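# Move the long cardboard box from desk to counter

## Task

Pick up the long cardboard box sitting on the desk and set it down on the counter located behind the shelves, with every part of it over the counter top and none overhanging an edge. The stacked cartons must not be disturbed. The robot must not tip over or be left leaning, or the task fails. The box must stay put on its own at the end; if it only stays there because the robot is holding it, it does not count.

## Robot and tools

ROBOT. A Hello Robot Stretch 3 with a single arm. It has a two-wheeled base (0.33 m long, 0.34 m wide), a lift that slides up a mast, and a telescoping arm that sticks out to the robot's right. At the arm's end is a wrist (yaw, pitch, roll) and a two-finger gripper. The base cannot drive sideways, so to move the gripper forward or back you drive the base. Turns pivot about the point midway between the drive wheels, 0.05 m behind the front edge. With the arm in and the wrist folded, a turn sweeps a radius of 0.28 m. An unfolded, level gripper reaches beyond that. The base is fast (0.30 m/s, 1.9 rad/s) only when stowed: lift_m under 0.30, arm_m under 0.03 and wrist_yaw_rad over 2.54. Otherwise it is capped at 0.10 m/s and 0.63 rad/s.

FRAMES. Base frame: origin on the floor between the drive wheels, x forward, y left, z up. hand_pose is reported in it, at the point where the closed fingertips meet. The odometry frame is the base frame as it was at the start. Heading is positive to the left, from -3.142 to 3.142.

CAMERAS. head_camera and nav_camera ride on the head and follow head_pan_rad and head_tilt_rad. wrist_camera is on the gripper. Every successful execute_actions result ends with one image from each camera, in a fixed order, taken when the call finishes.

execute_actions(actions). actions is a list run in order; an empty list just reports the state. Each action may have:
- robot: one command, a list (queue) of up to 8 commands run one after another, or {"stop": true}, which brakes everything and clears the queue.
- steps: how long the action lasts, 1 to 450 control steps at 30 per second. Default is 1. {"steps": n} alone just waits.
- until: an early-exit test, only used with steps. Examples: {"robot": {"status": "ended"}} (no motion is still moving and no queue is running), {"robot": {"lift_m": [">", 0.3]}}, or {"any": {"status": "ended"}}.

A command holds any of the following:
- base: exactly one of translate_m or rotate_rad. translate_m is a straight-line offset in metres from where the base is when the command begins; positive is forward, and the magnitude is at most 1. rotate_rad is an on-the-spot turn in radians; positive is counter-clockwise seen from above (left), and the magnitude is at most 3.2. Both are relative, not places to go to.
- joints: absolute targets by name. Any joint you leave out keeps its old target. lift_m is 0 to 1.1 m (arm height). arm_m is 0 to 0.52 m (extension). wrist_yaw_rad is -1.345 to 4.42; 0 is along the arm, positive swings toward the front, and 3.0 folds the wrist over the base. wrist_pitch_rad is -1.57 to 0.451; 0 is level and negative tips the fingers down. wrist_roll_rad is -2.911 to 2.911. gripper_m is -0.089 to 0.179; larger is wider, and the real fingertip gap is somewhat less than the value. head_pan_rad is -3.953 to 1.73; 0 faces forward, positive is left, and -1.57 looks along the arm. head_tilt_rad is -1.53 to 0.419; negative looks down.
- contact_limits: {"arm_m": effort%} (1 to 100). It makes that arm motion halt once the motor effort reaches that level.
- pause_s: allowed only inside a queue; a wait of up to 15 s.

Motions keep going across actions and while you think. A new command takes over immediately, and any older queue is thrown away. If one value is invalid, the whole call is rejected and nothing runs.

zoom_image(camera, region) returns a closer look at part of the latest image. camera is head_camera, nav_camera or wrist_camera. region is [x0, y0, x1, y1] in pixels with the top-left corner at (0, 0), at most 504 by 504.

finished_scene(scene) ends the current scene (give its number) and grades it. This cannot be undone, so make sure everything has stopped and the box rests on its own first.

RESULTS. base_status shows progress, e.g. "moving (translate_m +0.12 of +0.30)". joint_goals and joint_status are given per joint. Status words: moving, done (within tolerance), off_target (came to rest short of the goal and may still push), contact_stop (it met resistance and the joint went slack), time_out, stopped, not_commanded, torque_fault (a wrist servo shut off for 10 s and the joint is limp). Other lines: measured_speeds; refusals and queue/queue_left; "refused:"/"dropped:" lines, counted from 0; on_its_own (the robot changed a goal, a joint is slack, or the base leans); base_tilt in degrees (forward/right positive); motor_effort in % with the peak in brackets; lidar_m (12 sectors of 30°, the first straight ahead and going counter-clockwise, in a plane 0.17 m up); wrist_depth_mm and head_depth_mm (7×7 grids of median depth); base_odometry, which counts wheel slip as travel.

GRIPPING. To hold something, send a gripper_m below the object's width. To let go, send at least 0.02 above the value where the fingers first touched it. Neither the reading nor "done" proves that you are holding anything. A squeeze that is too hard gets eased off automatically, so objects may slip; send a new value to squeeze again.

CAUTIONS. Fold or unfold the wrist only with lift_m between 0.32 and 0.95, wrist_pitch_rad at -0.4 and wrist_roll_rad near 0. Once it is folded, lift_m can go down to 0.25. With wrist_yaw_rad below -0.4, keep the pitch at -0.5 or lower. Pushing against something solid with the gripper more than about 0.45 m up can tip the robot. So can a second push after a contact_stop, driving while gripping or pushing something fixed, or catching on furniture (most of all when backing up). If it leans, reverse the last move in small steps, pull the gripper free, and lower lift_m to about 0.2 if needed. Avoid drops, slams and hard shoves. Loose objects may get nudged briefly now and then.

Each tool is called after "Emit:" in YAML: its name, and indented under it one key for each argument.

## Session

Emit:
execute_actions:
  actions: []

Scene clock: 0.00 s.
robot.base_odometry: x=+0.000 y=+0.000 heading=+0.000 (m, m, rad; robot's odometry frame)
robot.turned_by_wheels: +0.000 (rad since the last result)
robot.turned_by_imu: +0.000 (rad since the last result)
robot.base_tilt: forward=-1.0 right=-0.1 (deg)
robot.lidar_m: 0.99 0.99 1.10 2.02 2.01 1.49 1.63 1.20 1.84 1.72 1.74 1.20
robot.head_depth_mm: 1132 1500 1545 1401 1156 1272 1160 / 981 995 1019 1053 1081 1408 1229 / 1020 1119 1068 1054 1043 1058 1070 / 1056 1375 1332 1414 1241 1370 1176 / 1080 1358 1358 1386 1217 1443 1192 / 1092 1317 1318 1357 1083 1399 1176 / 1114 1276 1275 911 917 1359 1162
robot.base_status: not_commanded
robot.joint_positions: lift_m=+0.502 arm_m=+0.002 wrist_yaw_rad=+3.007 wrist_pitch_rad=-0.459 wrist_roll_rad=+0.016 gripper_m=+0.037 head_pan_rad=-0.002 head_tilt_rad=-0.008
robot.joint_goals: lift_m=+0.502 arm_m=+0.002 wrist_yaw_rad=+3.007 wrist_pitch_rad=-0.459 wrist_roll_rad=+0.016 gripper_m=+0.037 head_pan_rad=-0.002 head_tilt_rad=-0.008
robot.joint_status: lift_m=not_commanded arm_m=not_commanded wrist_yaw_rad=not_commanded wrist_pitch_rad=not_commanded wrist_roll_rad=not_commanded gripper_m=not_commanded head_pan_rad=not_commanded head_tilt_rad=not_commanded
robot.measured_speeds: translate_m=+0.000 rotate_rad=+0.000 lift_m=+0.000 arm_m=+0.000 wrist_yaw_rad=+0.000 wrist_pitch_rad=+0.000 wrist_roll_rad=+0.000 head_pan_rad=+0.000 head_tilt_rad=+0.000
robot: refusals=0 queue=idle queue_left=0
robot.motor_effort: left_wheel=-1 right_wheel=-1 lift_m=+32 arm_m=+0 wrist_yaw_rad=+0 wrist_pitch_rad=+8 wrist_roll_rad=+0 gripper_m=+0 head_pan_rad=+0 head_tilt_rad=+1 (%)
robot.hand_pose: x=+0.0081 y=+0.0699 z=+0.5058 quat_wxyz=(+0.208, +0.703, +0.113, +0.671) (m; robot's base frame)
robot.wrist_depth_mm: - - - - - - 851 / - - - - - - 924 / - - - - - - - / 914 938 - - - - 987 / 789 800 - 848 891 897 886 / 685 698 717 726 722 767 787 / 604 615 650 640 650 673 677
pictures: head_camera (sideways: a quarter turn clockwise sets it upright), nav_camera (sideways: a quarter turn counterclockwise sets it upright), wrist_camera
camera_calibration (this result's frames):
head_camera: T_world_to_cam=[[-0.0583265, -0.0606842, -0.996451, 1.31882], [-0.0153901, 0.998087, -0.0598829, 0.0775629], [0.998179, 0.0118427, -0.0591488, 0.0250924], [0, 0, 0, 1]] pos_world=[0.0530693, 0.00232012, 1.32027]
nav_camera: T_world_to_cam=[[0.0307814, 0.0711314, 0.996992, -1.2609], [-0.0276899, -0.997021, 0.0719884, -0.0399519], [0.999143, -0.0298225, -0.0287201, -0.0102805], [0, 0, 0, 1]] pos_world=[0.0479776, 0.0495499, 1.25968]
wrist_camera: T_world_to_cam=[[0.992152, -0.123668, 0.0184597, -0.00959329], [-0.0663221, -0.64564, -0.760756, 0.455068], [0.105999, 0.753561, -0.648775, 0.441687], [0, 0, 0, 1]] pos_world=[-0.00711945, -0.0402143, 0.632929]
Images, in order (width x height): head_camera 896x504, nav_camera 672x504, wrist_camera 644x364.

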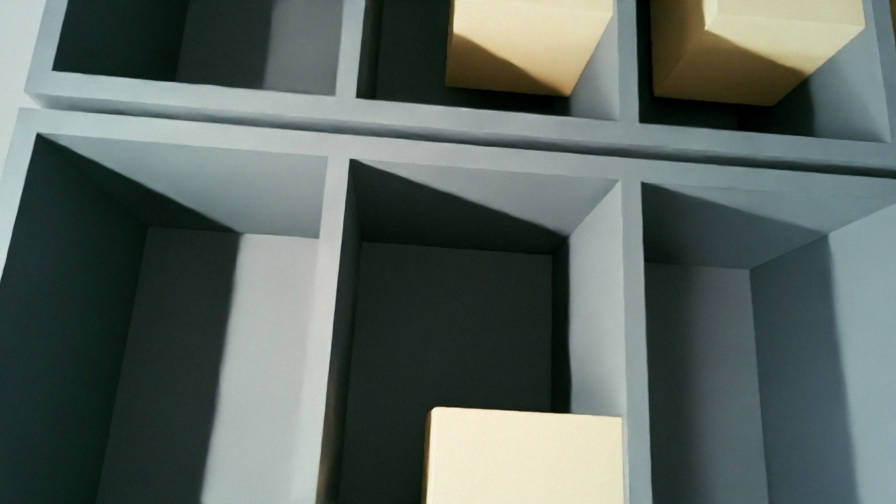

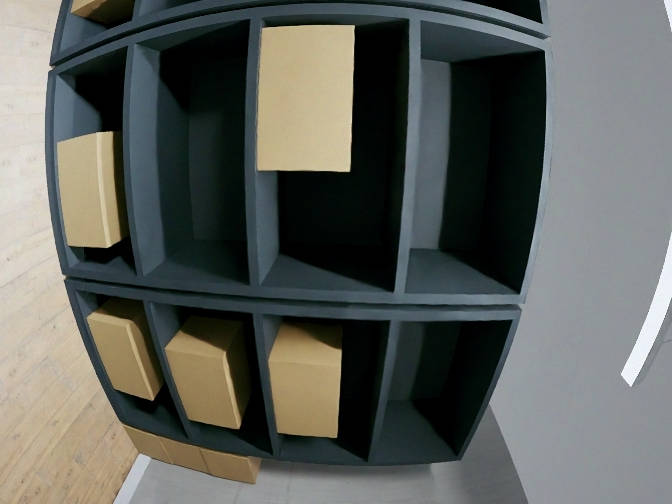

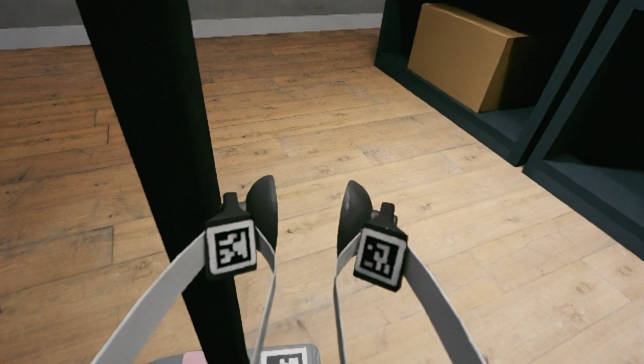

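Emit:
execute_actions:
  actions:
    - {"robot":{"joints":{"head_pan_rad":1.2,"head_tilt_rad":-0.5,"lift_m":0.95,"wrist_pitch_rad":-0.4}},"steps":200,"until":{"robot":{"head_pan_rad_status":"done"}}}

Emit:
execute_actions:
  actions:
    - {"robot":{"joints":{"head_pan_rad":-2.9,"head_tilt_rad":-0.4}},"steps":200,"until":{"robot":{"status":"ended"}}}

Scene clock: 2.23 s.
robot.base_odometry: x=+0.000 y=+0.000 heading=+0.000 (m, m, rad; robot's odometry frame)
robot.turned_by_wheels: +0.000 (rad since the last result)
robot.turned_by_imu: +0.000 (rad since the last result)
robot.base_tilt: forward=-1.1 right=-0.1 (deg)
robot.lidar_m: 0.99 0.99 1.10 2.01 2.01 1.49 1.63 1.20 1.84 1.72 1.74 1.20
robot.head_depth_mm: 1412 1174 1532 1489 1301 1406 1289 / 1509 1193 1421 1478 1547 1515 1275 / 1417 1340 1509 1616 1710 1519 1267 / 1451 1551 1671 1993 1864 1503 1258 / 1944 2156 2390 2428 1871 1496 1259 / 1840 2008 2230 2314 1842 1487 1246 / 1742 1896 2074 2194 1830 1475 1245
robot.base_status: not_commanded
robot.joint_positions: lift_m=+0.601 arm_m=+0.002 wrist_yaw_rad=+3.007 wrist_pitch_rad=-0.422 wrist_roll_rad=+0.016 gripper_m=+0.037 head_pan_rad=+1.193 head_tilt_rad=-0.494
robot.joint_goals: lift_m=+0.950 arm_m=+0.002 wrist_yaw_rad=+3.007 wrist_pitch_rad=-0.400 wrist_roll_rad=+0.016 gripper_m=+0.037 head_pan_rad=+1.200 head_tilt_rad=-0.500
robot.joint_status: lift_m=moving arm_m=not_commanded wrist_yaw_rad=not_commanded wrist_pitch_rad=moving wrist_roll_rad=not_commanded gripper_m=not_commanded head_pan_rad=done head_tilt_rad=done
robot.measured_speeds: translate_m=+0.000 rotate_rad=+0.000 lift_m=+0.110 arm_m=+0.000 wrist_yaw_rad=+0.000 wrist_pitch_rad=+0.000 wrist_roll_rad=+0.000 head_pan_rad=+0.000 head_tilt_rad=+0.000
robot: refusals=0 queue=running queue_left=0
robot.motor_effort: left_wheel=+0(0) right_wheel=-1(1) lift_m=+45(45) arm_m=+0(0) wrist_yaw_rad=+0(0) wrist_pitch_rad=+12(11) wrist_roll_rad=+0(0) gripper_m=+0(0) head_pan_rad=+4(50) head_tilt_rad=-2(22) (%)
robot.hand_pose: x=+0.0088 y=+0.0747 z=+0.6127 quat_wxyz=(+0.195, +0.705, +0.100, +0.674) (m; robot's base frame)
robot.wrist_depth_mm: - - - - - - 833 / - - - - - - 902 / - - - - - - - / - - - - - - - / 965 971 - 999 - - - / 818 837 866 873 876 912 900 / 711 733 747 775 785 791 820
pictures: head_camera (sideways: a quarter turn clockwise sets it upright), nav_camera (sideways: a quarter turn counterclockwise sets it upright), wrist_camera
camera_calibration (this result's frames):
head_camera: T_world_to_cam=[[-0.134116, -0.5025, -0.854112, 1.13338], [-0.943656, 0.32789, -0.0447312, 0.0634658], [0.302532, 0.799989, -0.518163, 0.626735], [0, 0, 0, 1]] pos_world=[0.0222866, 0.0473326, 1.29562]
nav_camera: T_world_to_cam=[[0.115558, 0.483907, 0.867456, -1.09217], [0.930778, -0.357693, 0.0755445, -0.0503807], [0.34684, 0.79868, -0.491745, 0.596338], [0, 0, 0, 1]] pos_world=[-0.0337312, 0.0342063, 1.24446]
wrist_camera: T_world_to_cam=[[0.992062, -0.12433, 0.0188397, -0.0117939], [-0.0624244, -0.616975, -0.784503, 0.551941], [0.109161, 0.7771, -0.619839, 0.487784], [0, 0, 0, 1]] pos_world=[-0.00709224, -0.0399894, 0.735568]
Images, in order (width x height): head_camera 896x504, nav_camera 672x504, wrist_camera 644x364.

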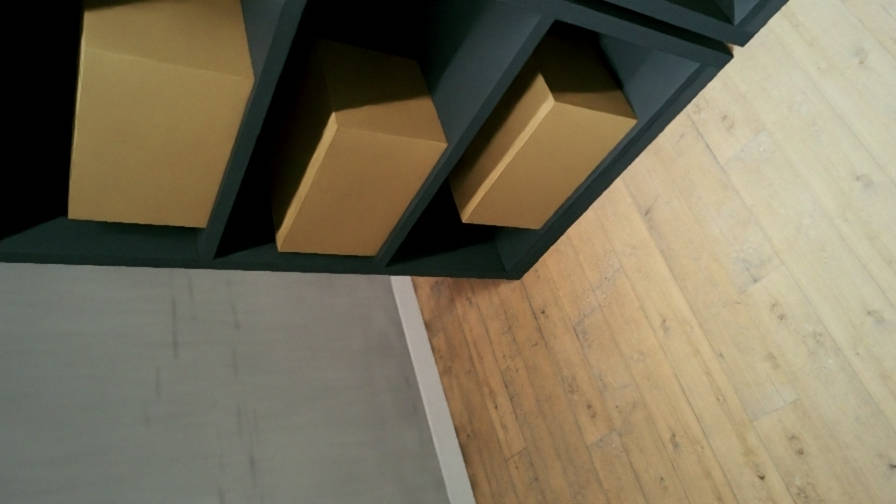

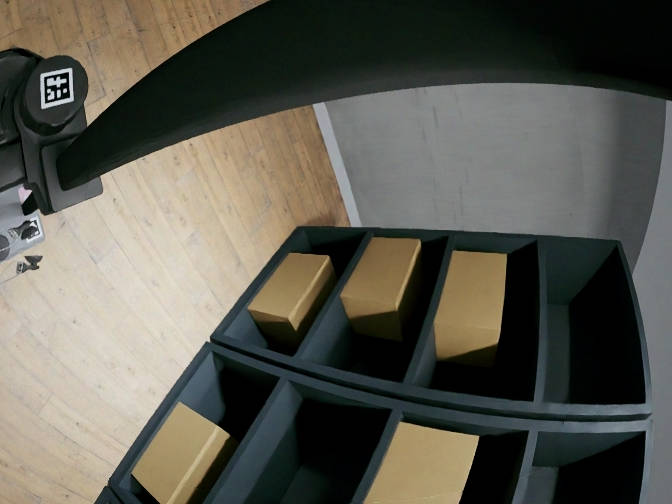

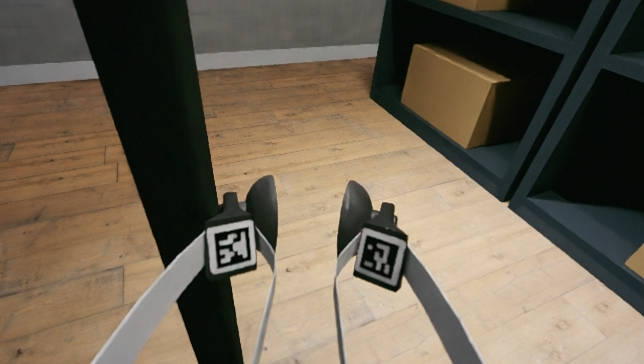

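Scene clock: 5.87 s.
robot.base_odometry: x=+0.000 y=+0.000 heading=+0.000 (m, m, rad; robot's odometry frame)
robot.turned_by_wheels: +0.000 (rad since the last result)
robot.turned_by_imu: +0.000 (rad since the last result)
robot.base_tilt: forward=-1.2 right=-0.1 (deg)
robot.lidar_m: 0.99 0.99 1.10 2.02 2.01 1.49 1.63 1.20 1.83 1.71 1.74 1.20
robot.head_depth_mm: 1359 1473 1613 1334 996 - - / 1348 1478 1608 1276 1067 1665 1347 / 1349 1488 1616 1301 1840 1623 1390 / 1374 1486 1625 1285 1836 1606 1398 / 1383 1486 1620 1267 1828 1596 1423 / 1379 1473 1599 1242 1435 1551 - / 1369 1486 1621 1316 1858 1594 -
robot.base_status: not_commanded
robot.joint_positions: lift_m=+0.949 arm_m=+0.002 wrist_yaw_rad=+3.007 wrist_pitch_rad=-0.420 wrist_roll_rad=+0.016 gripper_m=+0.037 head_pan_rad=-2.893 head_tilt_rad=-0.409
robot.joint_goals: lift_m=+0.950 arm_m=+0.002 wrist_yaw_rad=+3.007 wrist_pitch_rad=-0.400 wrist_roll_rad=+0.016 gripper_m=+0.037 head_pan_rad=-2.900 head_tilt_rad=-0.400
robot.joint_status: lift_m=done arm_m=not_commanded wrist_yaw_rad=not_commanded wrist_pitch_rad=done wrist_roll_rad=not_commanded gripper_m=not_commanded head_pan_rad=done head_tilt_rad=done
robot.measured_speeds: translate_m=+0.000 rotate_rad=+0.000 lift_m=+0.000 arm_m=+0.000 wrist_yaw_rad=+0.000 wrist_pitch_rad=+0.000 wrist_roll_rad=+0.000 head_pan_rad=+0.000 head_tilt_rad=+0.000
robot: refusals=0 queue=done queue_left=0
robot.motor_effort: left_wheel=+0(0) right_wheel=-1(1) lift_m=+44(45) arm_m=+0(0) wrist_yaw_rad=+0(0) wrist_pitch_rad=+11(12) wrist_roll_rad=+0(0) gripper_m=+0(0) head_pan_rad=-4(50) head_tilt_rad=+4(10) (%)
robot.hand_pose: x=+0.0088 y=+0.0749 z=+0.9614 quat_wxyz=(+0.195, +0.705, +0.099, +0.675) (m; robot's base frame)
robot.wrist_depth_mm: - - - - - - 849 / - - - - - - 897 / - - - - - - - / - - - - - - - / - - - - - - - / - - - - - - - / - - - - - - -
pictures: head_camera (sideways: a quarter turn clockwise sets it upright), nav_camera (sideways: a quarter turn counterclockwise sets it upright), wrist_camera
camera_calibration (this result's frames):
head_camera: T_world_to_cam=[[0.413733, 0.167858, -0.89479, 1.18309], [0.284132, -0.95757, -0.0482584, 0.0605734], [-0.864924, -0.234273, -0.443872, 0.537192], [0, 0, 0, 1]] pos_world=[-0.0420651, -0.0147394, 1.29999]
nav_camera: T_world_to_cam=[[-0.386778, -0.171725, 0.906043, -1.13944], [-0.250024, 0.965236, 0.0762124, -0.0440557], [-0.887632, -0.197055, -0.416267, 0.505655], [0, 0, 0, 1]] pos_world=[-0.00289012, -0.0535049, 1.24623]
wrist_camera: T_world_to_cam=[[0.992059, -0.124355, 0.0188534, -0.0183772], [-0.0622763, -0.615886, -0.78537, 0.826409], [0.109276, 0.777959, -0.61874, 0.702701], [0, 0, 0, 1]] pos_world=[-0.00709164, -0.0399839, 1.08417]
Images, in order (width x height): head_camera 896x504, nav_camera 672x504, wrist_camera 644x364.

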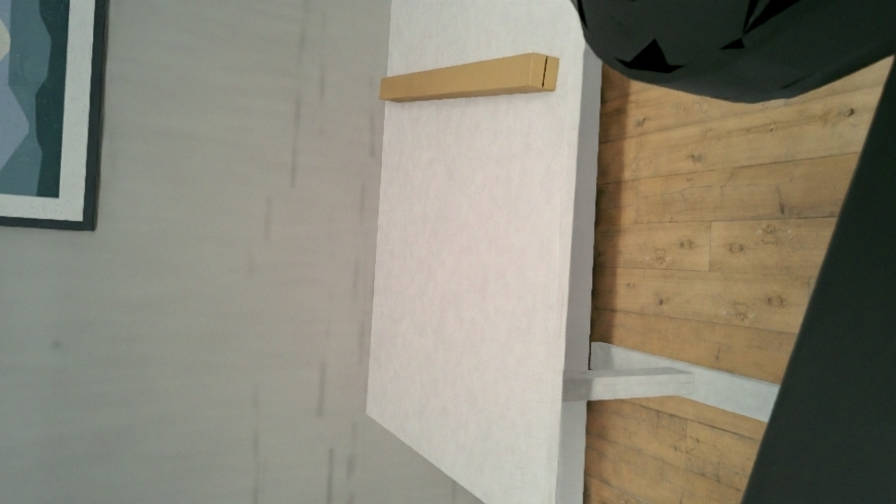

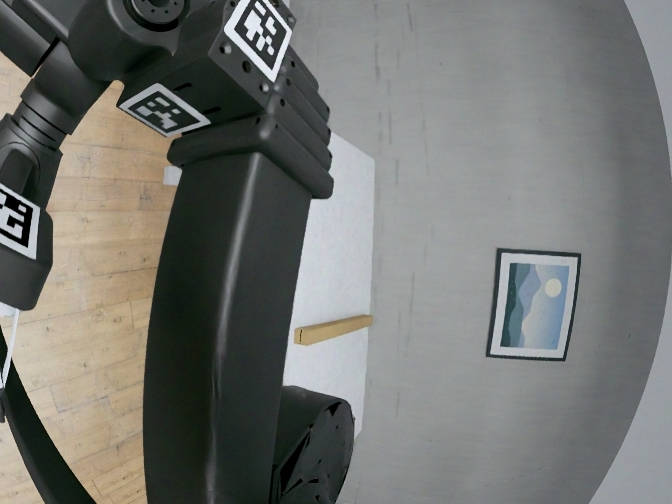

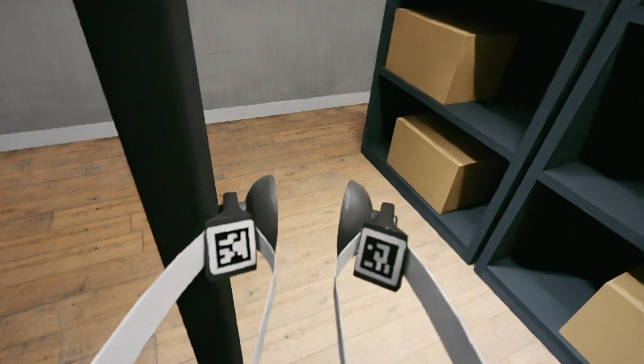

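Emit:
execute_actions:
  actions:
    - {"robot":[{"base":{"rotate_rad":-0.064},"joints":{"wrist_yaw_rad":0,"head_pan_rad":-1.57,"head_tilt_rad":-0.8,"gripper_m":0.12}},{"base":{"translate_m":-0.653},"joints":{"lift_m":1.0,"wrist_pitch_rad":-1.57,"wrist_roll_rad":0}},{"base":{"rotate_rad":-1.382},"joints":{"arm_m":0.3}}],"steps":450,"until":{"robot":{"status":"ended"}}}

Scene clock: 21.53 s.
robot.base_odometry: x=-0.652 y=+0.042 heading=-1.446 (m, m, rad; robot's odometry frame)
robot.turned_by_wheels: -1.446 (rad since the last result)
robot.turned_by_imu: -1.461 (rad since the last result)
robot.base_tilt: forward=-1.1 right=+0.0 (deg)
robot.lidar_m: 1.96 1.97 1.84 1.61 1.60 1.94 1.78 1.79 0.90 1.02 1.02 0.73
robot.head_depth_mm: - 1074 912 758 645 585 1136 / - 1058 916 737 643 570 1136 / - - 860 721 618 558 1128 / 890 1020 890 712 615 546 1122 / 885 1014 902 747 636 556 1127 / 871 996 895 742 633 553 1119 / 862 990 893 739 633 553 1119
robot.base_status: done (rotate_rad -1.3819 of -1.3820)
robot.joint_positions: lift_m=+0.999 arm_m=+0.300 wrist_yaw_rad=+0.000 wrist_pitch_rad=-1.565 wrist_roll_rad=+0.003 gripper_m=+0.120 head_pan_rad=-1.577 head_tilt_rad=-0.790
robot.joint_goals: lift_m=+1.000 arm_m=+0.300 wrist_yaw_rad=+0.000 wrist_pitch_rad=-1.570 wrist_roll_rad=+0.000 gripper_m=+0.120 head_pan_rad=-1.570 head_tilt_rad=-0.800
robot.joint_status: lift_m=done arm_m=done wrist_yaw_rad=done wrist_pitch_rad=done wrist_roll_rad=done gripper_m=done head_pan_rad=done head_tilt_rad=done
robot.measured_speeds: translate_m=+0.000 rotate_rad=+0.000 lift_m=+0.000 arm_m=+0.000 wrist_yaw_rad=+0.000 wrist_pitch_rad=+0.000 wrist_roll_rad=+0.000 head_pan_rad=+0.000 head_tilt_rad=+0.000
robot: refusals=0 queue=done queue_left=0
robot.motor_effort: left_wheel=+2(7) right_wheel=-3(6) lift_m=+44(45) arm_m=+3(3) wrist_yaw_rad=+0(3) wrist_pitch_rad=-3(10) wrist_roll_rad=-2(2) gripper_m=+0(81) head_pan_rad=+4(49) head_tilt_rad=-4(20) (%)
robot.hand_pose: x=-0.0216 y=-0.4220 z=+0.8817 quat_wxyz=(+0.501, +0.498, -0.502, -0.500) (m; robot's base frame)
robot.wrist_depth_mm: 289 291 292 248 295 298 299 / 301 301 302 257 306 309 310 / 309 312 315 267 317 317 320 / 321 323 328 277 327 331 333 / 335 - 335 290 343 342 346 / 347 353 353 303 357 360 362 / 366 365 368 365 - - -
pictures: head_camera (sideways: a quarter turn clockwise sets it upright), nav_camera (sideways: a quarter turn counterclockwise sets it upright), wrist_camera
camera_calibration (this result's frames):
head_camera: T_world_to_cam=[[-0.0563214, 0.74403, -0.665768, 0.887407], [0.998362, 0.0486888, -0.0300453, 0.0324855], [0.0100608, -0.66637, -0.745554, 0.924312], [0, 0, 0, 1]] pos_world=[0.00824842, -0.0459062, 1.28091]
nav_camera: T_world_to_cam=[[0.0668223, -0.72492, 0.685584, -0.854796], [-0.99726, -0.0266698, 0.0690006, -0.0300722], [-0.0317355, -0.688317, -0.724716, 0.901713], [0, 0, 0, 1]] pos_world=[0.055746, 0.000203434, 1.2416]
wrist_camera: T_world_to_cam=[[-0.999414, -0.0342296, -0.000602065, -0.0363717], [-0.033381, 0.970434, 0.239048, 0.222675], [-0.00759826, 0.238928, -0.971007, 1.12384], [0, 0, 0, 1]] pos_world=[-0.0203781, -0.485853, 1.038]
Images, in order (width x height): head_camera 896x504, nav_camera 672x504, wrist_camera 644x364.

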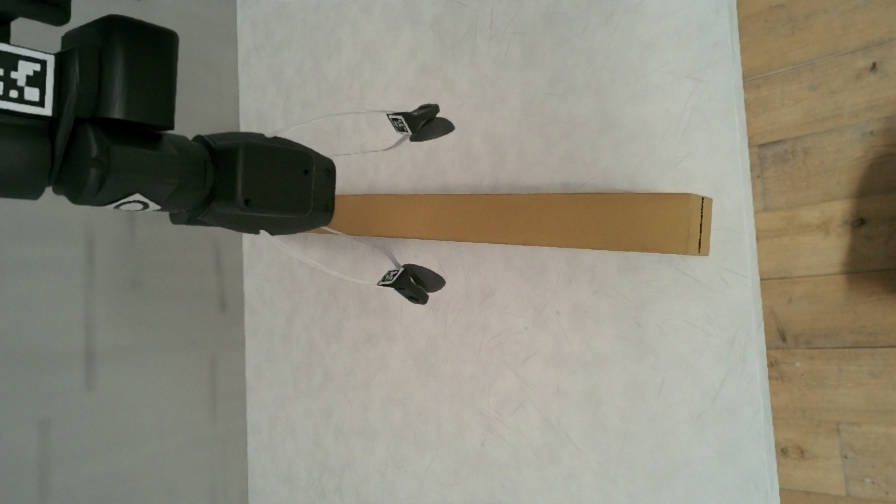

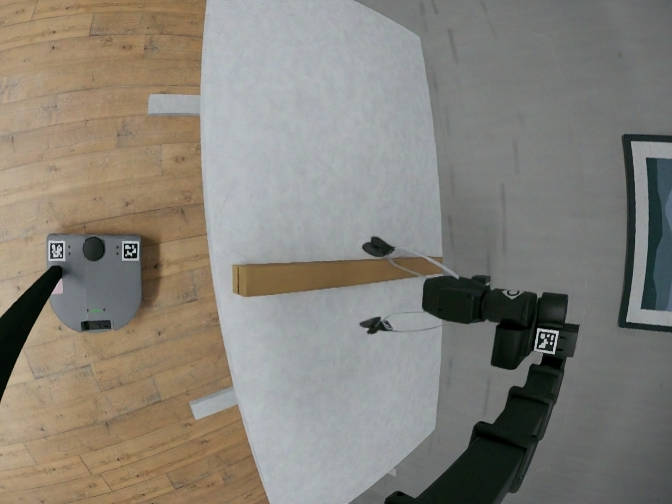

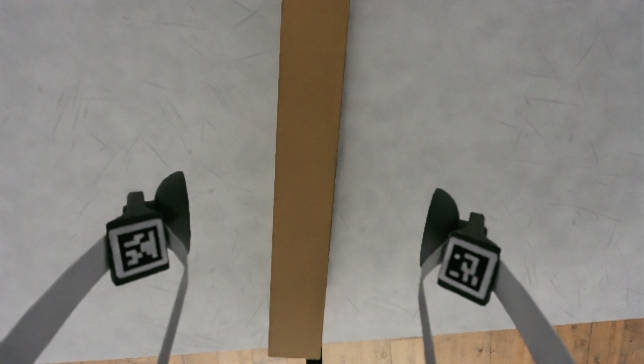

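Emit:
execute_actions:
  actions:
    - {"robot":[{"joints":{"lift_m":0.93,"arm_m":0.458}},{"joints":{"lift_m":0.865}},{"joints":{"gripper_m":0.0}},{"joints":{"lift_m":0.95}}],"steps":450,"until":{"robot":{"status":"ended"}}}

Scene clock: 29.47 s.
robot.base_odometry: x=-0.652 y=+0.042 heading=-1.446 (m, m, rad; robot's odometry frame)
robot.turned_by_wheels: +0.000 (rad since the last result)
robot.turned_by_imu: -0.001 (rad since the last result)
robot.base_tilt: forward=-1.1 right=+0.0 (deg)
robot.lidar_m: 1.96 1.97 1.84 1.60 1.59 1.94 1.78 1.78 0.90 1.01 1.02 0.73
robot.head_depth_mm: - 1068 920 759 645 584 1142 / - 1047 911 757 642 571 1133 / - - 783 597 505 559 1120 / 890 1019 885 731 614 557 1121 / 882 1008 900 747 639 556 1117 / 870 996 897 743 634 552 1121 / 860 985 892 740 632 553 1114
robot.base_status: done (rotate_rad -1.3819 of -1.3820)
robot.joint_positions: lift_m=+0.949 arm_m=+0.458 wrist_yaw_rad=+0.000 wrist_pitch_rad=-1.566 wrist_roll_rad=+0.003 gripper_m=+0.001 head_pan_rad=-1.577 head_tilt_rad=-0.790
robot.joint_goals: lift_m=+0.950 arm_m=+0.458 wrist_yaw_rad=+0.000 wrist_pitch_rad=-1.570 wrist_roll_rad=+0.000 gripper_m=+0.000 head_pan_rad=-1.570 head_tilt_rad=-0.800
robot.joint_status: lift_m=done arm_m=done wrist_yaw_rad=done wrist_pitch_rad=done wrist_roll_rad=done gripper_m=done head_pan_rad=done head_tilt_rad=done
robot.measured_speeds: translate_m=+0.000 rotate_rad=+0.000 lift_m=+0.000 arm_m=+0.000 wrist_yaw_rad=+0.000 wrist_pitch_rad=+0.000 wrist_roll_rad=+0.000 head_pan_rad=+0.000 head_tilt_rad=+0.000
robot: refusals=0 queue=done queue_left=0
robot.motor_effort: left_wheel=+2(2) right_wheel=-3(2) lift_m=+44(46) arm_m=+3(5) wrist_yaw_rad=+0(0) wrist_pitch_rad=-3(3) wrist_roll_rad=-1(1) gripper_m=-19(94) head_pan_rad=+4(4) head_tilt_rad=-4(4) (%)
robot.hand_pose: x=-0.0216 y=-0.5799 z=+0.8317 quat_wxyz=(+0.501, +0.498, -0.501, -0.500) (m; robot's base frame)
robot.wrist_depth_mm: 242 243 242 117 246 248 251 / 251 253 253 121 255 256 259 / 260 262 261 125 266 266 270 / 269 273 269 130 275 278 280 / 280 282 135 135 287 288 291 / 294 294 295 141 302 300 302 / 304 307 305 147 312 313 318
pictures: head_camera (sideways: a quarter turn clockwise sets it upright), nav_camera (sideways: a quarter turn counterclockwise sets it upright), wrist_camera
camera_calibration (this result's frames):
head_camera: T_world_to_cam=[[-0.0563213, 0.744036, -0.665761, 0.887398], [0.998362, 0.0486889, -0.0300448, 0.0324849], [0.0100607, -0.666363, -0.74556, 0.92432], [0, 0, 0, 1]] pos_world=[0.00824842, -0.045906, 1.28091]
nav_camera: T_world_to_cam=[[0.0668222, -0.724926, 0.685578, -0.854788], [-0.99726, -0.0266703, 0.0690003, -0.0300718], [-0.0317356, -0.68831, -0.724722, 0.901721], [0, 0, 0, 1]] pos_world=[0.055746, 0.000203978, 1.2416]
wrist_camera: T_world_to_cam=[[-0.999415, -0.0342039, -0.00062087, -0.0417742], [-0.0333564, 0.970301, 0.239588, 0.387297], [-0.00759243, 0.239469, -0.970874, 1.1132], [0, 0, 0, 1]] pos_world=[-0.0203791, -0.643801, 0.987958]
Images, in order (width x height): head_camera 896x504, nav_camera 672x504, wrist_camera 644x364.

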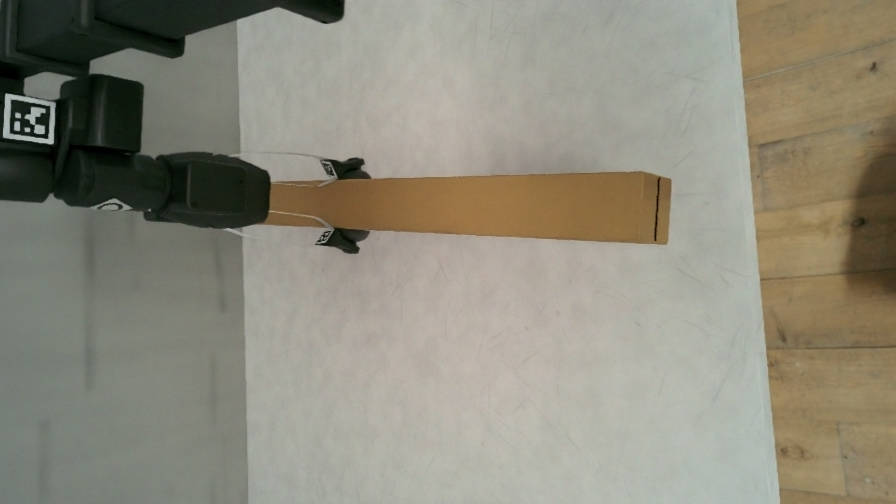

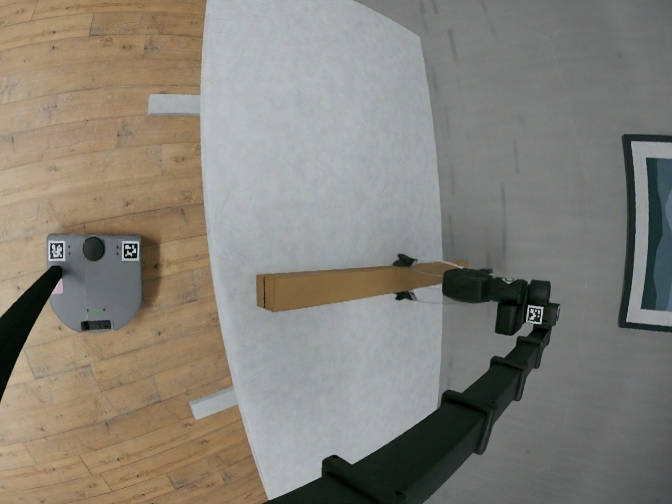

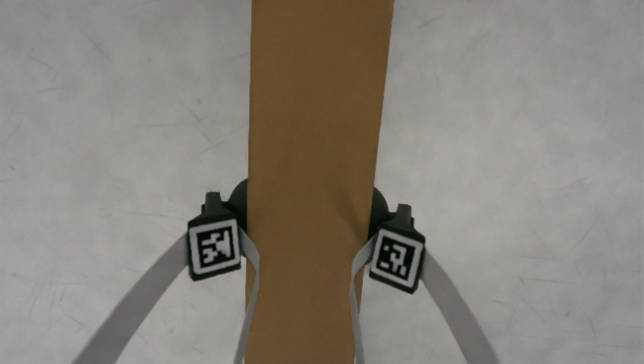

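Emit:
execute_actions:
  actions:
    - {"robot":[{"joints":{"wrist_roll_rad":1.57}},{"joints":{"arm_m":0.0,"head_pan_rad":0,"head_tilt_rad":-0.8},"base":{"rotate_rad":2.672}},{"base":{"translate_m":1.0},"joints":{"lift_m":1.1}},{"base":{"translate_m":0.5}}],"steps":450,"until":{"robot":{"status":"ended"}}}
    - {"steps":450,"until":{"robot":{"status":"ended"}}}

Scene clock: 56.87 s.
robot.base_odometry: x=-0.145 y=+1.453 heading=+1.226 (m, m, rad; robot's odometry frame)
robot.turned_by_wheels: +2.672 (rad since the last result)
robot.turned_by_imu: +2.695 (rad since the last result)
robot.base_tilt: forward=-1.2 right=+0.0 (deg)
robot.lidar_m: 0.61 0.57 0.58 0.73 1.56 1.49 2.23 3.17 1.15 0.76 0.69 0.93
robot.head_depth_mm: 720 867 1087 363 317 306 1106 / 667 788 967 1219 1436 1278 1132 / 617 723 872 1102 1397 1276 1129 / 577 668 797 981 1279 1264 1131 / 544 623 731 884 1115 1265 1118 / 513 580 674 805 991 1210 1112 / 484 545 628 736 896 1131 1122
robot.base_status: done (translate_m +0.5000 of +0.5000)
robot.joint_positions: lift_m=+1.099 arm_m=+0.002 wrist_yaw_rad=+0.000 wrist_pitch_rad=-1.566 wrist_roll_rad=+1.567 gripper_m=+0.001 head_pan_rad=-0.007 head_tilt_rad=-0.790
robot.joint_goals: lift_m=+1.100 arm_m=+0.000 wrist_yaw_rad=+0.000 wrist_pitch_rad=-1.570 wrist_roll_rad=+1.570 gripper_m=+0.000 head_pan_rad=+0.000 head_tilt_rad=-0.800
robot.joint_status: lift_m=done arm_m=done wrist_yaw_rad=done wrist_pitch_rad=done wrist_roll_rad=done gripper_m=done head_pan_rad=done head_tilt_rad=done
robot.measured_speeds: translate_m=+0.000 rotate_rad=+0.000 lift_m=+0.000 arm_m=+0.000 wrist_yaw_rad=+0.000 wrist_pitch_rad=+0.000 wrist_roll_rad=+0.000 head_pan_rad=+0.000 head_tilt_rad=+0.000
robot: refusals=0 queue=done queue_left=0
robot.motor_effort: left_wheel=-3(8) right_wheel=+1(5) lift_m=+45(42) arm_m=-4(4) wrist_yaw_rad=+0(0) wrist_pitch_rad=-2(2) wrist_roll_rad=+1(3) gripper_m=-19(19) head_pan_rad=+3(48) head_tilt_rad=-3(3) (%)
robot.hand_pose: x=-0.0215 y=-0.1243 z=+0.9817 quat_wxyz=(+0.002, +0.001, -0.709, -0.706) (m; robot's base frame)
robot.wrist_depth_mm: - - - 117 - - - / - - - 121 - - - / 892 - - 125 - - - / 844 - - 131 - - - / - - 135 135 - - 924 / 681 - - 141 - 958 795 / - - - 147 - 801 696
pictures: head_camera (sideways: a quarter turn clockwise sets it upright), nav_camera (sideways: a quarter turn counterclockwise sets it upright), wrist_camera
camera_calibration (this result's frames):
head_camera: T_world_to_cam=[[-0.744153, -0.055639, -0.665689, 0.8915], [-0.047777, 0.998406, -0.0300395, 0.0388594], [0.666299, 0.00945065, -0.745625, 0.920401], [0, 0, 0, 1]] pos_world=[0.052006, 0.00210635, 1.2809]
nav_camera: T_world_to_cam=[[0.725054, 0.0661575, 0.685507, -0.858711], [0.0257632, -0.997284, 0.0689972, -0.0363081], [0.68821, -0.0323658, -0.724789, 0.897417], [0, 0, 0, 1]] pos_world=[0.00593565, 0.0496462, 1.2416]
wrist_camera: T_world_to_cam=[[-0.0411732, 0.999136, -0.0057294, 0.128055], [0.969272, 0.0413331, 0.242494, -0.187379], [0.242521, 0.0044309, -0.970136, 1.12518], [0, 0, 0, 1]] pos_world=[-0.0859859, -0.125185, 1.13775]
Images, in order (width x height): head_camera 896x504, nav_camera 672x504, wrist_camera 644x364.

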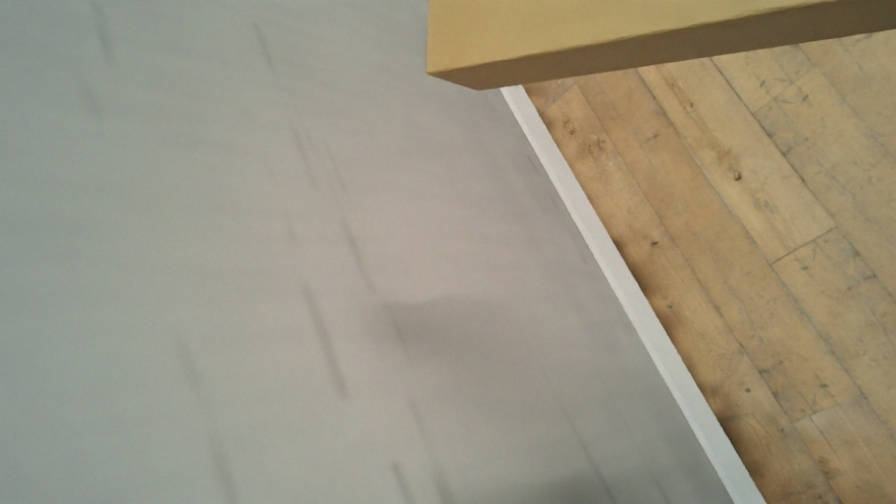

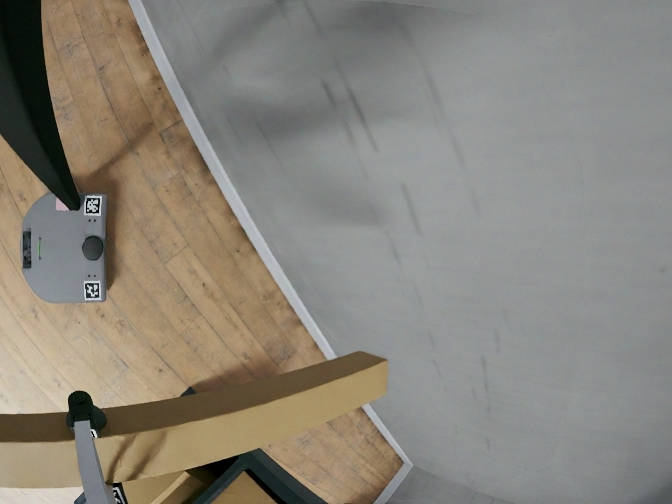

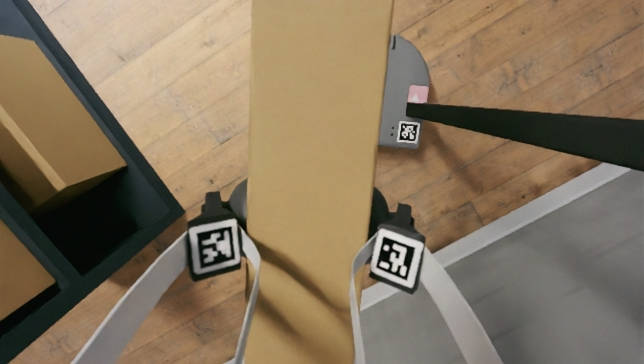

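Emit:
execute_actions:
  actions:
    - {"robot":[{"base":{"translate_m":0.355}},{"base":{"rotate_rad":-0.92}}],"steps":450,"until":{"robot":{"status":"ended"}}}

Scene clock: 65.50 s.
robot.base_odometry: x=-0.025 y=+1.788 heading=+0.306 (m, m, rad; robot's odometry frame)
robot.turned_by_wheels: -0.920 (rad since the last result)
robot.turned_by_imu: -0.931 (rad since the last result)
robot.base_tilt: forward=-1.1 right=+0.0 (deg)
robot.lidar_m: 1.08 0.40 0.29 0.28 0.30 0.41 1.14 1.79 2.58 1.89 0.76 0.58
robot.head_depth_mm: 2009 2079 2096 363 317 306 1119 / 2307 2495 2086 1730 1430 1271 1136 / 2343 2553 2068 1699 1466 1280 1131 / 2358 2554 2082 1707 1456 1269 1120 / 1604 1737 1860 1659 1447 1261 1124 / 997 1048 1105 1159 1237 1213 1103 / 722 744 773 803 838 879 922
robot.base_status: done (rotate_rad -0.9199 of -0.9200)
robot.joint_positions: lift_m=+1.099 arm_m=+0.002 wrist_yaw_rad=+0.000 wrist_pitch_rad=-1.566 wrist_roll_rad=+1.567 gripper_m=+0.001 head_pan_rad=-0.007 head_tilt_rad=-0.790
robot.joint_goals: lift_m=+1.100 arm_m=+0.000 wrist_yaw_rad=+0.000 wrist_pitch_rad=-1.570 wrist_roll_rad=+1.570 gripper_m=+0.000 head_pan_rad=+0.000 head_tilt_rad=-0.800
robot.joint_status: lift_m=done arm_m=done wrist_yaw_rad=done wrist_pitch_rad=done wrist_roll_rad=done gripper_m=done head_pan_rad=done head_tilt_rad=done
robot.measured_speeds: translate_m=+0.000 rotate_rad=+0.000 lift_m=+0.000 arm_m=+0.000 wrist_yaw_rad=+0.000 wrist_pitch_rad=+0.000 wrist_roll_rad=+0.000 head_pan_rad=+0.000 head_tilt_rad=+0.000
robot: refusals=0 queue=done queue_left=0
robot.motor_effort: left_wheel=+3(8) right_wheel=-3(4) lift_m=+45(45) arm_m=-3(3) wrist_yaw_rad=+0(0) wrist_pitch_rad=-2(3) wrist_roll_rad=+1(1) gripper_m=-19(19) head_pan_rad=+5(4) head_tilt_rad=-2(4) (%)
robot.hand_pose: x=-0.0215 y=-0.1243 z=+0.9817 quat_wxyz=(+0.002, +0.001, -0.709, -0.706) (m; robot's base frame)
robot.wrist_depth_mm: - - - 117 - 793 517 / - - - 121 - 780 508 / - - - 125 - 758 - / - - - 130 - 740 491 / - - 135 136 - 713 479 / 940 - - 141 - 691 475 / 732 748 777 147 - 631 462
pictures: head_camera (sideways: a quarter turn clockwise sets it upright), nav_camera (sideways: a quarter turn counterclockwise sets it upright), wrist_camera
camera_calibration (this result's frames):
head_camera: T_world_to_cam=[[-0.744153, -0.0556392, -0.665688, 0.891499], [-0.0477773, 0.998406, -0.0300395, 0.0388594], [0.666299, 0.0094508, -0.745625, 0.920401], [0, 0, 0, 1]] pos_world=[0.0520059, 0.00210636, 1.2809]
nav_camera: T_world_to_cam=[[0.725054, 0.0661576, 0.685507, -0.858711], [0.0257635, -0.997284, 0.0689972, -0.0363081], [0.68821, -0.0323656, -0.724789, 0.897417], [0, 0, 0, 1]] pos_world=[0.00593563, 0.0496462, 1.2416]
wrist_camera: T_world_to_cam=[[-0.0411637, 0.999136, -0.00572929, 0.12805], [0.969272, 0.0413238, 0.242494, -0.18738], [0.242521, 0.00442869, -0.970136, 1.12518], [0, 0, 0, 1]] pos_world=[-0.0859859, -0.125179, 1.13775]
Images, in order (width x height): head_camera 896x504, nav_camera 672x504, wrist_camera 644x364.

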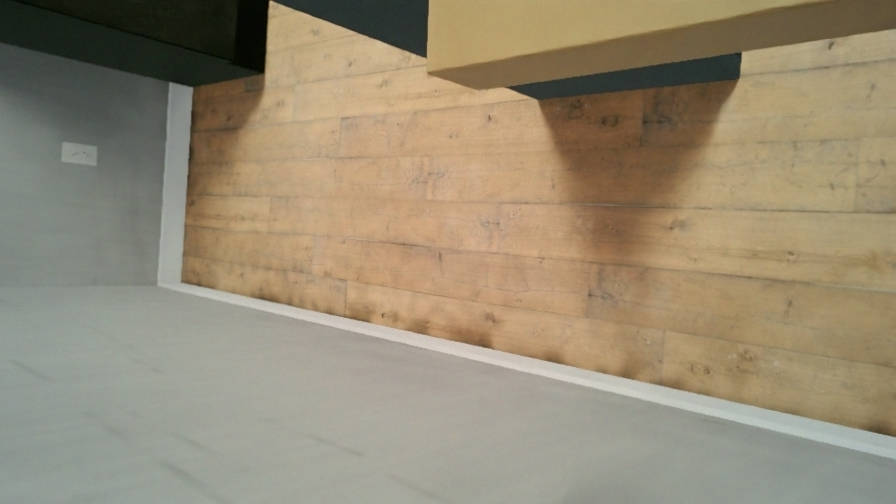

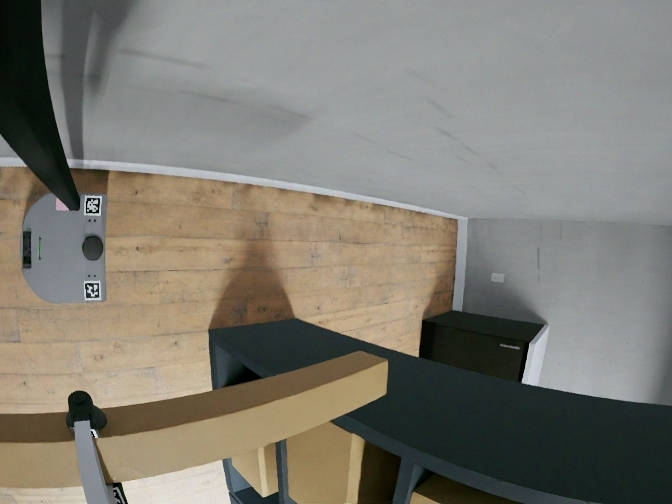

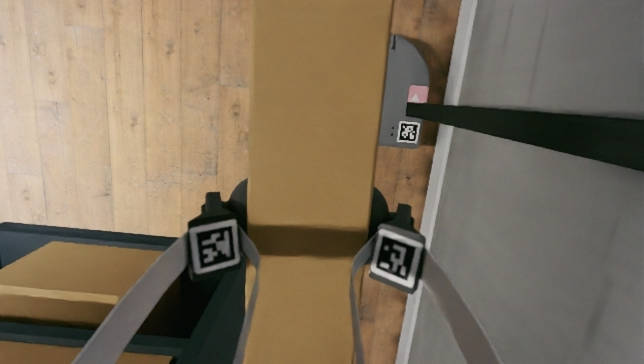

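Emit:
execute_actions:
  actions:
    - {"robot":[{"base":{"translate_m":1.0},"joints":{"head_pan_rad":-0.7,"head_tilt_rad":-0.5}}],"steps":450,"until":{"robot":{"status":"ended"}}}

Scene clock: 78.33 s.
robot.base_odometry: x=+0.929 y=+2.089 heading=+0.306 (m, m, rad; robot's odometry frame)
robot.turned_by_wheels: +0.000 (rad since the last result)
robot.turned_by_imu: -0.003 (rad since the last result)
robot.base_tilt: forward=-1.1 right=+0.0 (deg)
robot.lidar_m: 1.08 0.40 0.29 0.28 0.29 0.40 1.11 0.48 0.35 0.35 1.47 1.17
robot.head_depth_mm: 2135 2048 1767 2089 1877 1516 1269 / 1958 1981 1583 1865 1871 1509 1272 / 1817 1902 1440 1658 1809 1500 1289 / 1680 1742 1314 1499 1729 1493 288 / 1579 1660 1216 1362 1557 325 289 / 1488 1586 1266 1476 1580 332 1208 / 1408 1512 1601 1805 1807 1427 1234
robot.base_status: done (translate_m +1.0000 of +1.0000)
robot.joint_positions: lift_m=+1.099 arm_m=+0.002 wrist_yaw_rad=+0.000 wrist_pitch_rad=-1.566 wrist_roll_rad=+1.567 gripper_m=+0.001 head_pan_rad=-0.693 head_tilt_rad=-0.507
robot.joint_goals: lift_m=+1.100 arm_m=+0.000 wrist_yaw_rad=+0.000 wrist_pitch_rad=-1.570 wrist_roll_rad=+1.570 gripper_m=+0.000 head_pan_rad=-0.700 head_tilt_rad=-0.500
robot.joint_status: lift_m=done arm_m=done wrist_yaw_rad=done wrist_pitch_rad=done wrist_roll_rad=done gripper_m=done head_pan_rad=done head_tilt_rad=done
robot.measured_speeds: translate_m=+0.000 rotate_rad=+0.000 lift_m=+0.000 arm_m=+0.000 wrist_yaw_rad=+0.000 wrist_pitch_rad=+0.000 wrist_roll_rad=+0.000 head_pan_rad=+0.000 head_tilt_rad=+0.000
robot: refusals=0 queue=done queue_left=0
robot.motor_effort: left_wheel=+2(11) right_wheel=-2(4) lift_m=+44(44) arm_m=-2(3) wrist_yaw_rad=+0(0) wrist_pitch_rad=-2(2) wrist_roll_rad=+1(2) gripper_m=-20(19) head_pan_rad=-3(43) head_tilt_rad=+3(18) (%)
robot.hand_pose: x=-0.0215 y=-0.1243 z=+0.9817 quat_wxyz=(+0.002, +0.001, -0.709, -0.706) (m; robot's base frame)
robot.wrist_depth_mm: 266 377 583 117 - 785 512 / - 453 672 121 - 766 506 / - - - 126 - 753 - / - - - 130 - 724 489 / - - 135 135 - 711 473 / - - - 141 - 701 467 / - - - 147 - 624 459
pictures: head_camera (sideways: a quarter turn clockwise sets it upright), nav_camera (sideways: a quarter turn counterclockwise sets it upright), wrist_camera
camera_calibration (this result's frames):
head_camera: T_world_to_cam=[[-0.44534, 0.290639, -0.846877, 1.12584], [0.603493, 0.796147, -0.044124, 0.0532368], [0.661414, -0.530735, -0.529954, 0.639888], [0, 0, 0, 1]] pos_world=[0.0460239, -0.0299884, 1.29491]
nav_camera: T_world_to_cam=[[0.43355, -0.267356, 0.860555, -1.08511], [-0.627514, -0.774948, 0.0753837, -0.0406644], [0.646731, -0.572693, -0.503749, 0.610127], [0, 0, 0, 1]] pos_world=[0.0503453, 0.0277912, 1.24421]
wrist_camera: T_world_to_cam=[[-0.0411635, 0.999136, -0.00572929, 0.12805], [0.969272, 0.0413237, 0.242494, -0.18738], [0.242521, 0.00442865, -0.970136, 1.12518], [0, 0, 0, 1]] pos_world=[-0.0859859, -0.125179, 1.13775]
Images, in order (width x height): head_camera 896x504, nav_camera 672x504, wrist_camera 644x364.

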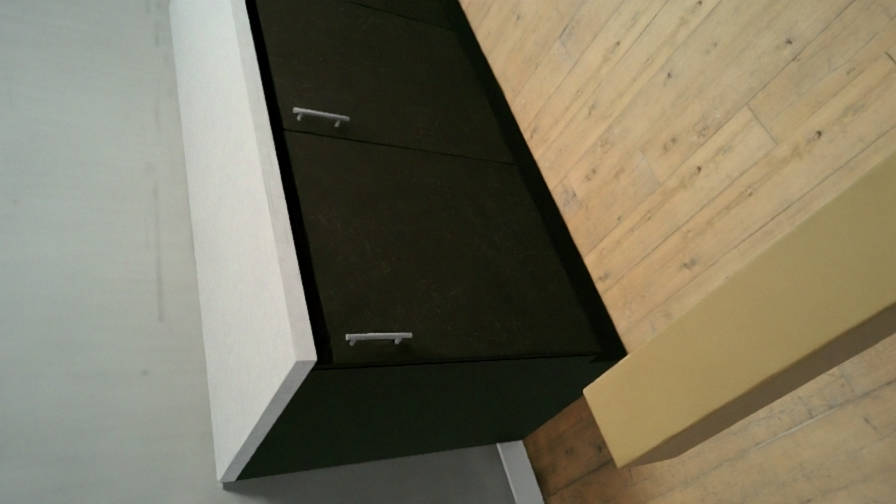

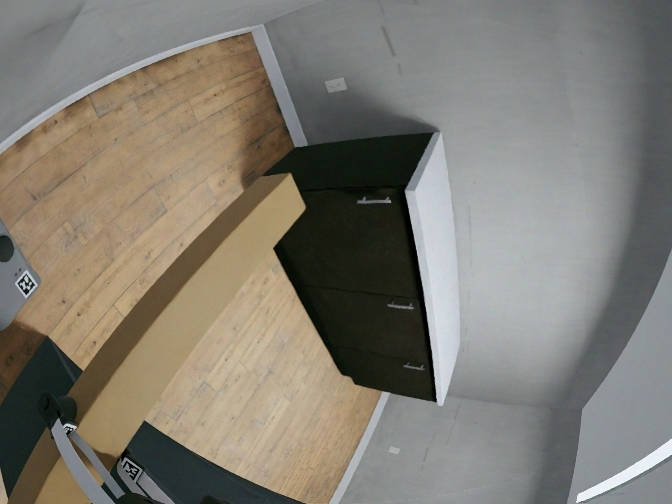

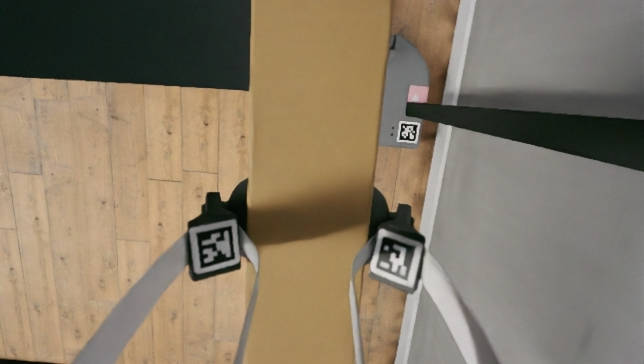

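Emit:
execute_actions:
  actions:
    - {"robot":[{"base":{"rotate_rad":-0.45},"joints":{"head_pan_rad":-1.57,"head_tilt_rad":-0.7}},{"base":{"translate_m":0.712}},{"base":{"rotate_rad":2.0}},{"base":{"translate_m":-0.69},"joints":{"arm_m":0.15}}],"steps":450,"until":{"robot":{"status":"ended"}}}
    - {"steps":450,"until":{"robot":{"status":"ended"}}}

Scene clock: 103.13 s.
robot.base_odometry: x=+1.828 y=+1.325 heading=+1.856 (m, m, rad; robot's odometry frame)
robot.turned_by_wheels: +1.550 (rad since the last result)
robot.turned_by_imu: +1.564 (rad since the last result)
robot.base_tilt: forward=-1.2 right=+0.0 (deg)
robot.lidar_m: 1.29 1.33 0.74 0.71 0.74 1.00 2.47 0.57 0.42 0.40 0.41 0.56
robot.head_depth_mm: - 902 - 564 353 725 997 / - - - 560 352 740 1024 / 832 - - - 356 757 1101 / 834 913 652 553 354 767 1092 / 845 904 697 550 353 778 1113 / 846 910 690 548 357 790 1111 / 855 916 685 544 356 804 1112
robot.base_status: done (translate_m -0.6900 of -0.6900)
robot.joint_positions: lift_m=+1.099 arm_m=+0.150 wrist_yaw_rad=+0.000 wrist_pitch_rad=-1.566 wrist_roll_rad=+1.568 gripper_m=+0.001 head_pan_rad=-1.563 head_tilt_rad=-0.691
robot.joint_goals: lift_m=+1.100 arm_m=+0.150 wrist_yaw_rad=+0.000 wrist_pitch_rad=-1.570 wrist_roll_rad=+1.570 gripper_m=+0.000 head_pan_rad=-1.570 head_tilt_rad=-0.700
robot.joint_status: lift_m=done arm_m=done wrist_yaw_rad=done wrist_pitch_rad=done wrist_roll_rad=done gripper_m=done head_pan_rad=done head_tilt_rad=done
robot.measured_speeds: translate_m=+0.000 rotate_rad=+0.000 lift_m=+0.000 arm_m=+0.000 wrist_yaw_rad=+0.000 wrist_pitch_rad=+0.000 wrist_roll_rad=+0.000 head_pan_rad=+0.000 head_tilt_rad=+0.000
robot: refusals=0 queue=done queue_left=0
robot.motor_effort: left_wheel=-3(10) right_wheel=+1(4) lift_m=+45(45) arm_m=+3(3) wrist_yaw_rad=+0(0) wrist_pitch_rad=-3(2) wrist_roll_rad=+1(1) gripper_m=-19(20) head_pan_rad=-3(47) head_tilt_rad=-3(15) (%)
robot.hand_pose: x=-0.0215 y=-0.2717 z=+0.9817 quat_wxyz=(+0.002, +0.001, -0.709, -0.706) (m; robot's base frame)
robot.wrist_depth_mm: 208 210 344 117 - - - / 217 218 361 121 - - - / 224 226 374 125 128 - - / 234 237 352 130 - - - / 244 244 135 135 - - - / 255 256 458 141 - - - / 267 268 434 147 - - -
pictures: head_camera (sideways: a quarter turn clockwise sets it upright), nav_camera (sideways: a quarter turn counterclockwise sets it upright), wrist_camera
camera_calibration (this result's frames):
head_camera: T_world_to_cam=[[-0.0659619, 0.673893, -0.735878, 0.978832], [0.997627, 0.0591066, -0.0352964, 0.0393305], [0.0197093, -0.736461, -0.676193, 0.834044], [0, 0, 0, 1]] pos_world=[0.00889005, -0.047712, 1.28566]
nav_camera: T_world_to_cam=[[0.0761863, -0.65278, 0.753707, -0.943634], [-0.996855, -0.0333395, 0.0718891, -0.0338442], [-0.0217995, -0.756814, -0.653267, 0.808723], [0, 0, 0, 1]] pos_world=[0.055784, -0.00506105, 1.24197]
wrist_camera: T_world_to_cam=[[-0.0404447, 0.999165, -0.00577941, 0.275394], [0.969301, 0.0406385, 0.242495, -0.181476], [0.242527, 0.00420565, -0.970135, 1.12577], [0, 0, 0, 1]] pos_world=[-0.0859867, -0.272524, 1.13775]
Images, in order (width x height): head_camera 896x504, nav_camera 672x504, wrist_camera 644x364.

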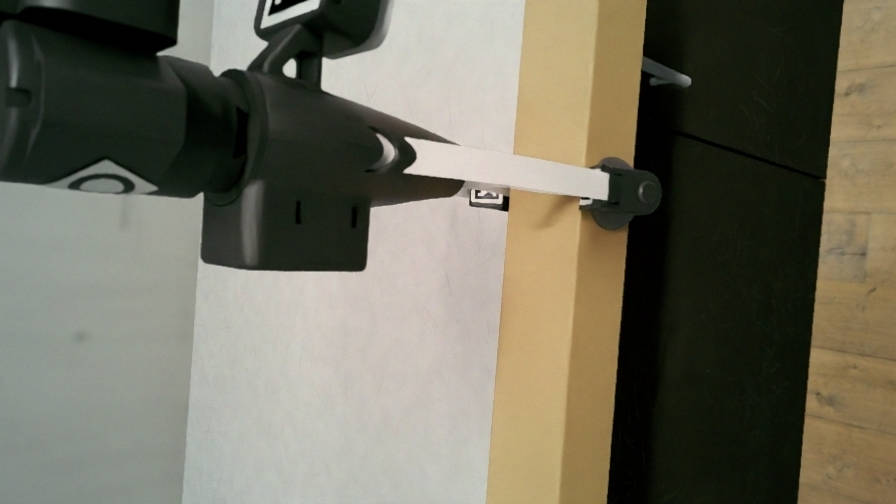

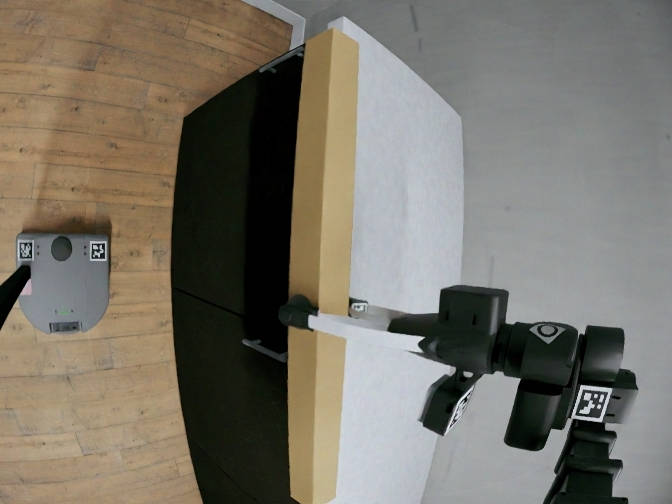

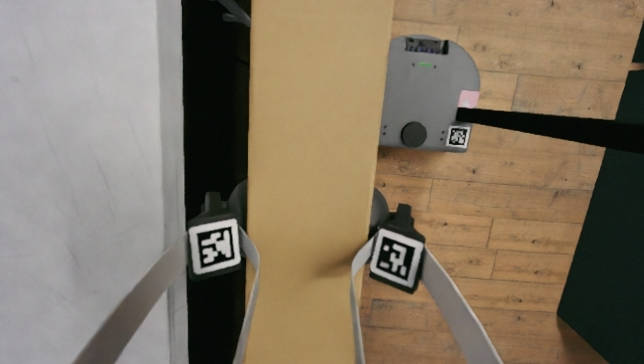

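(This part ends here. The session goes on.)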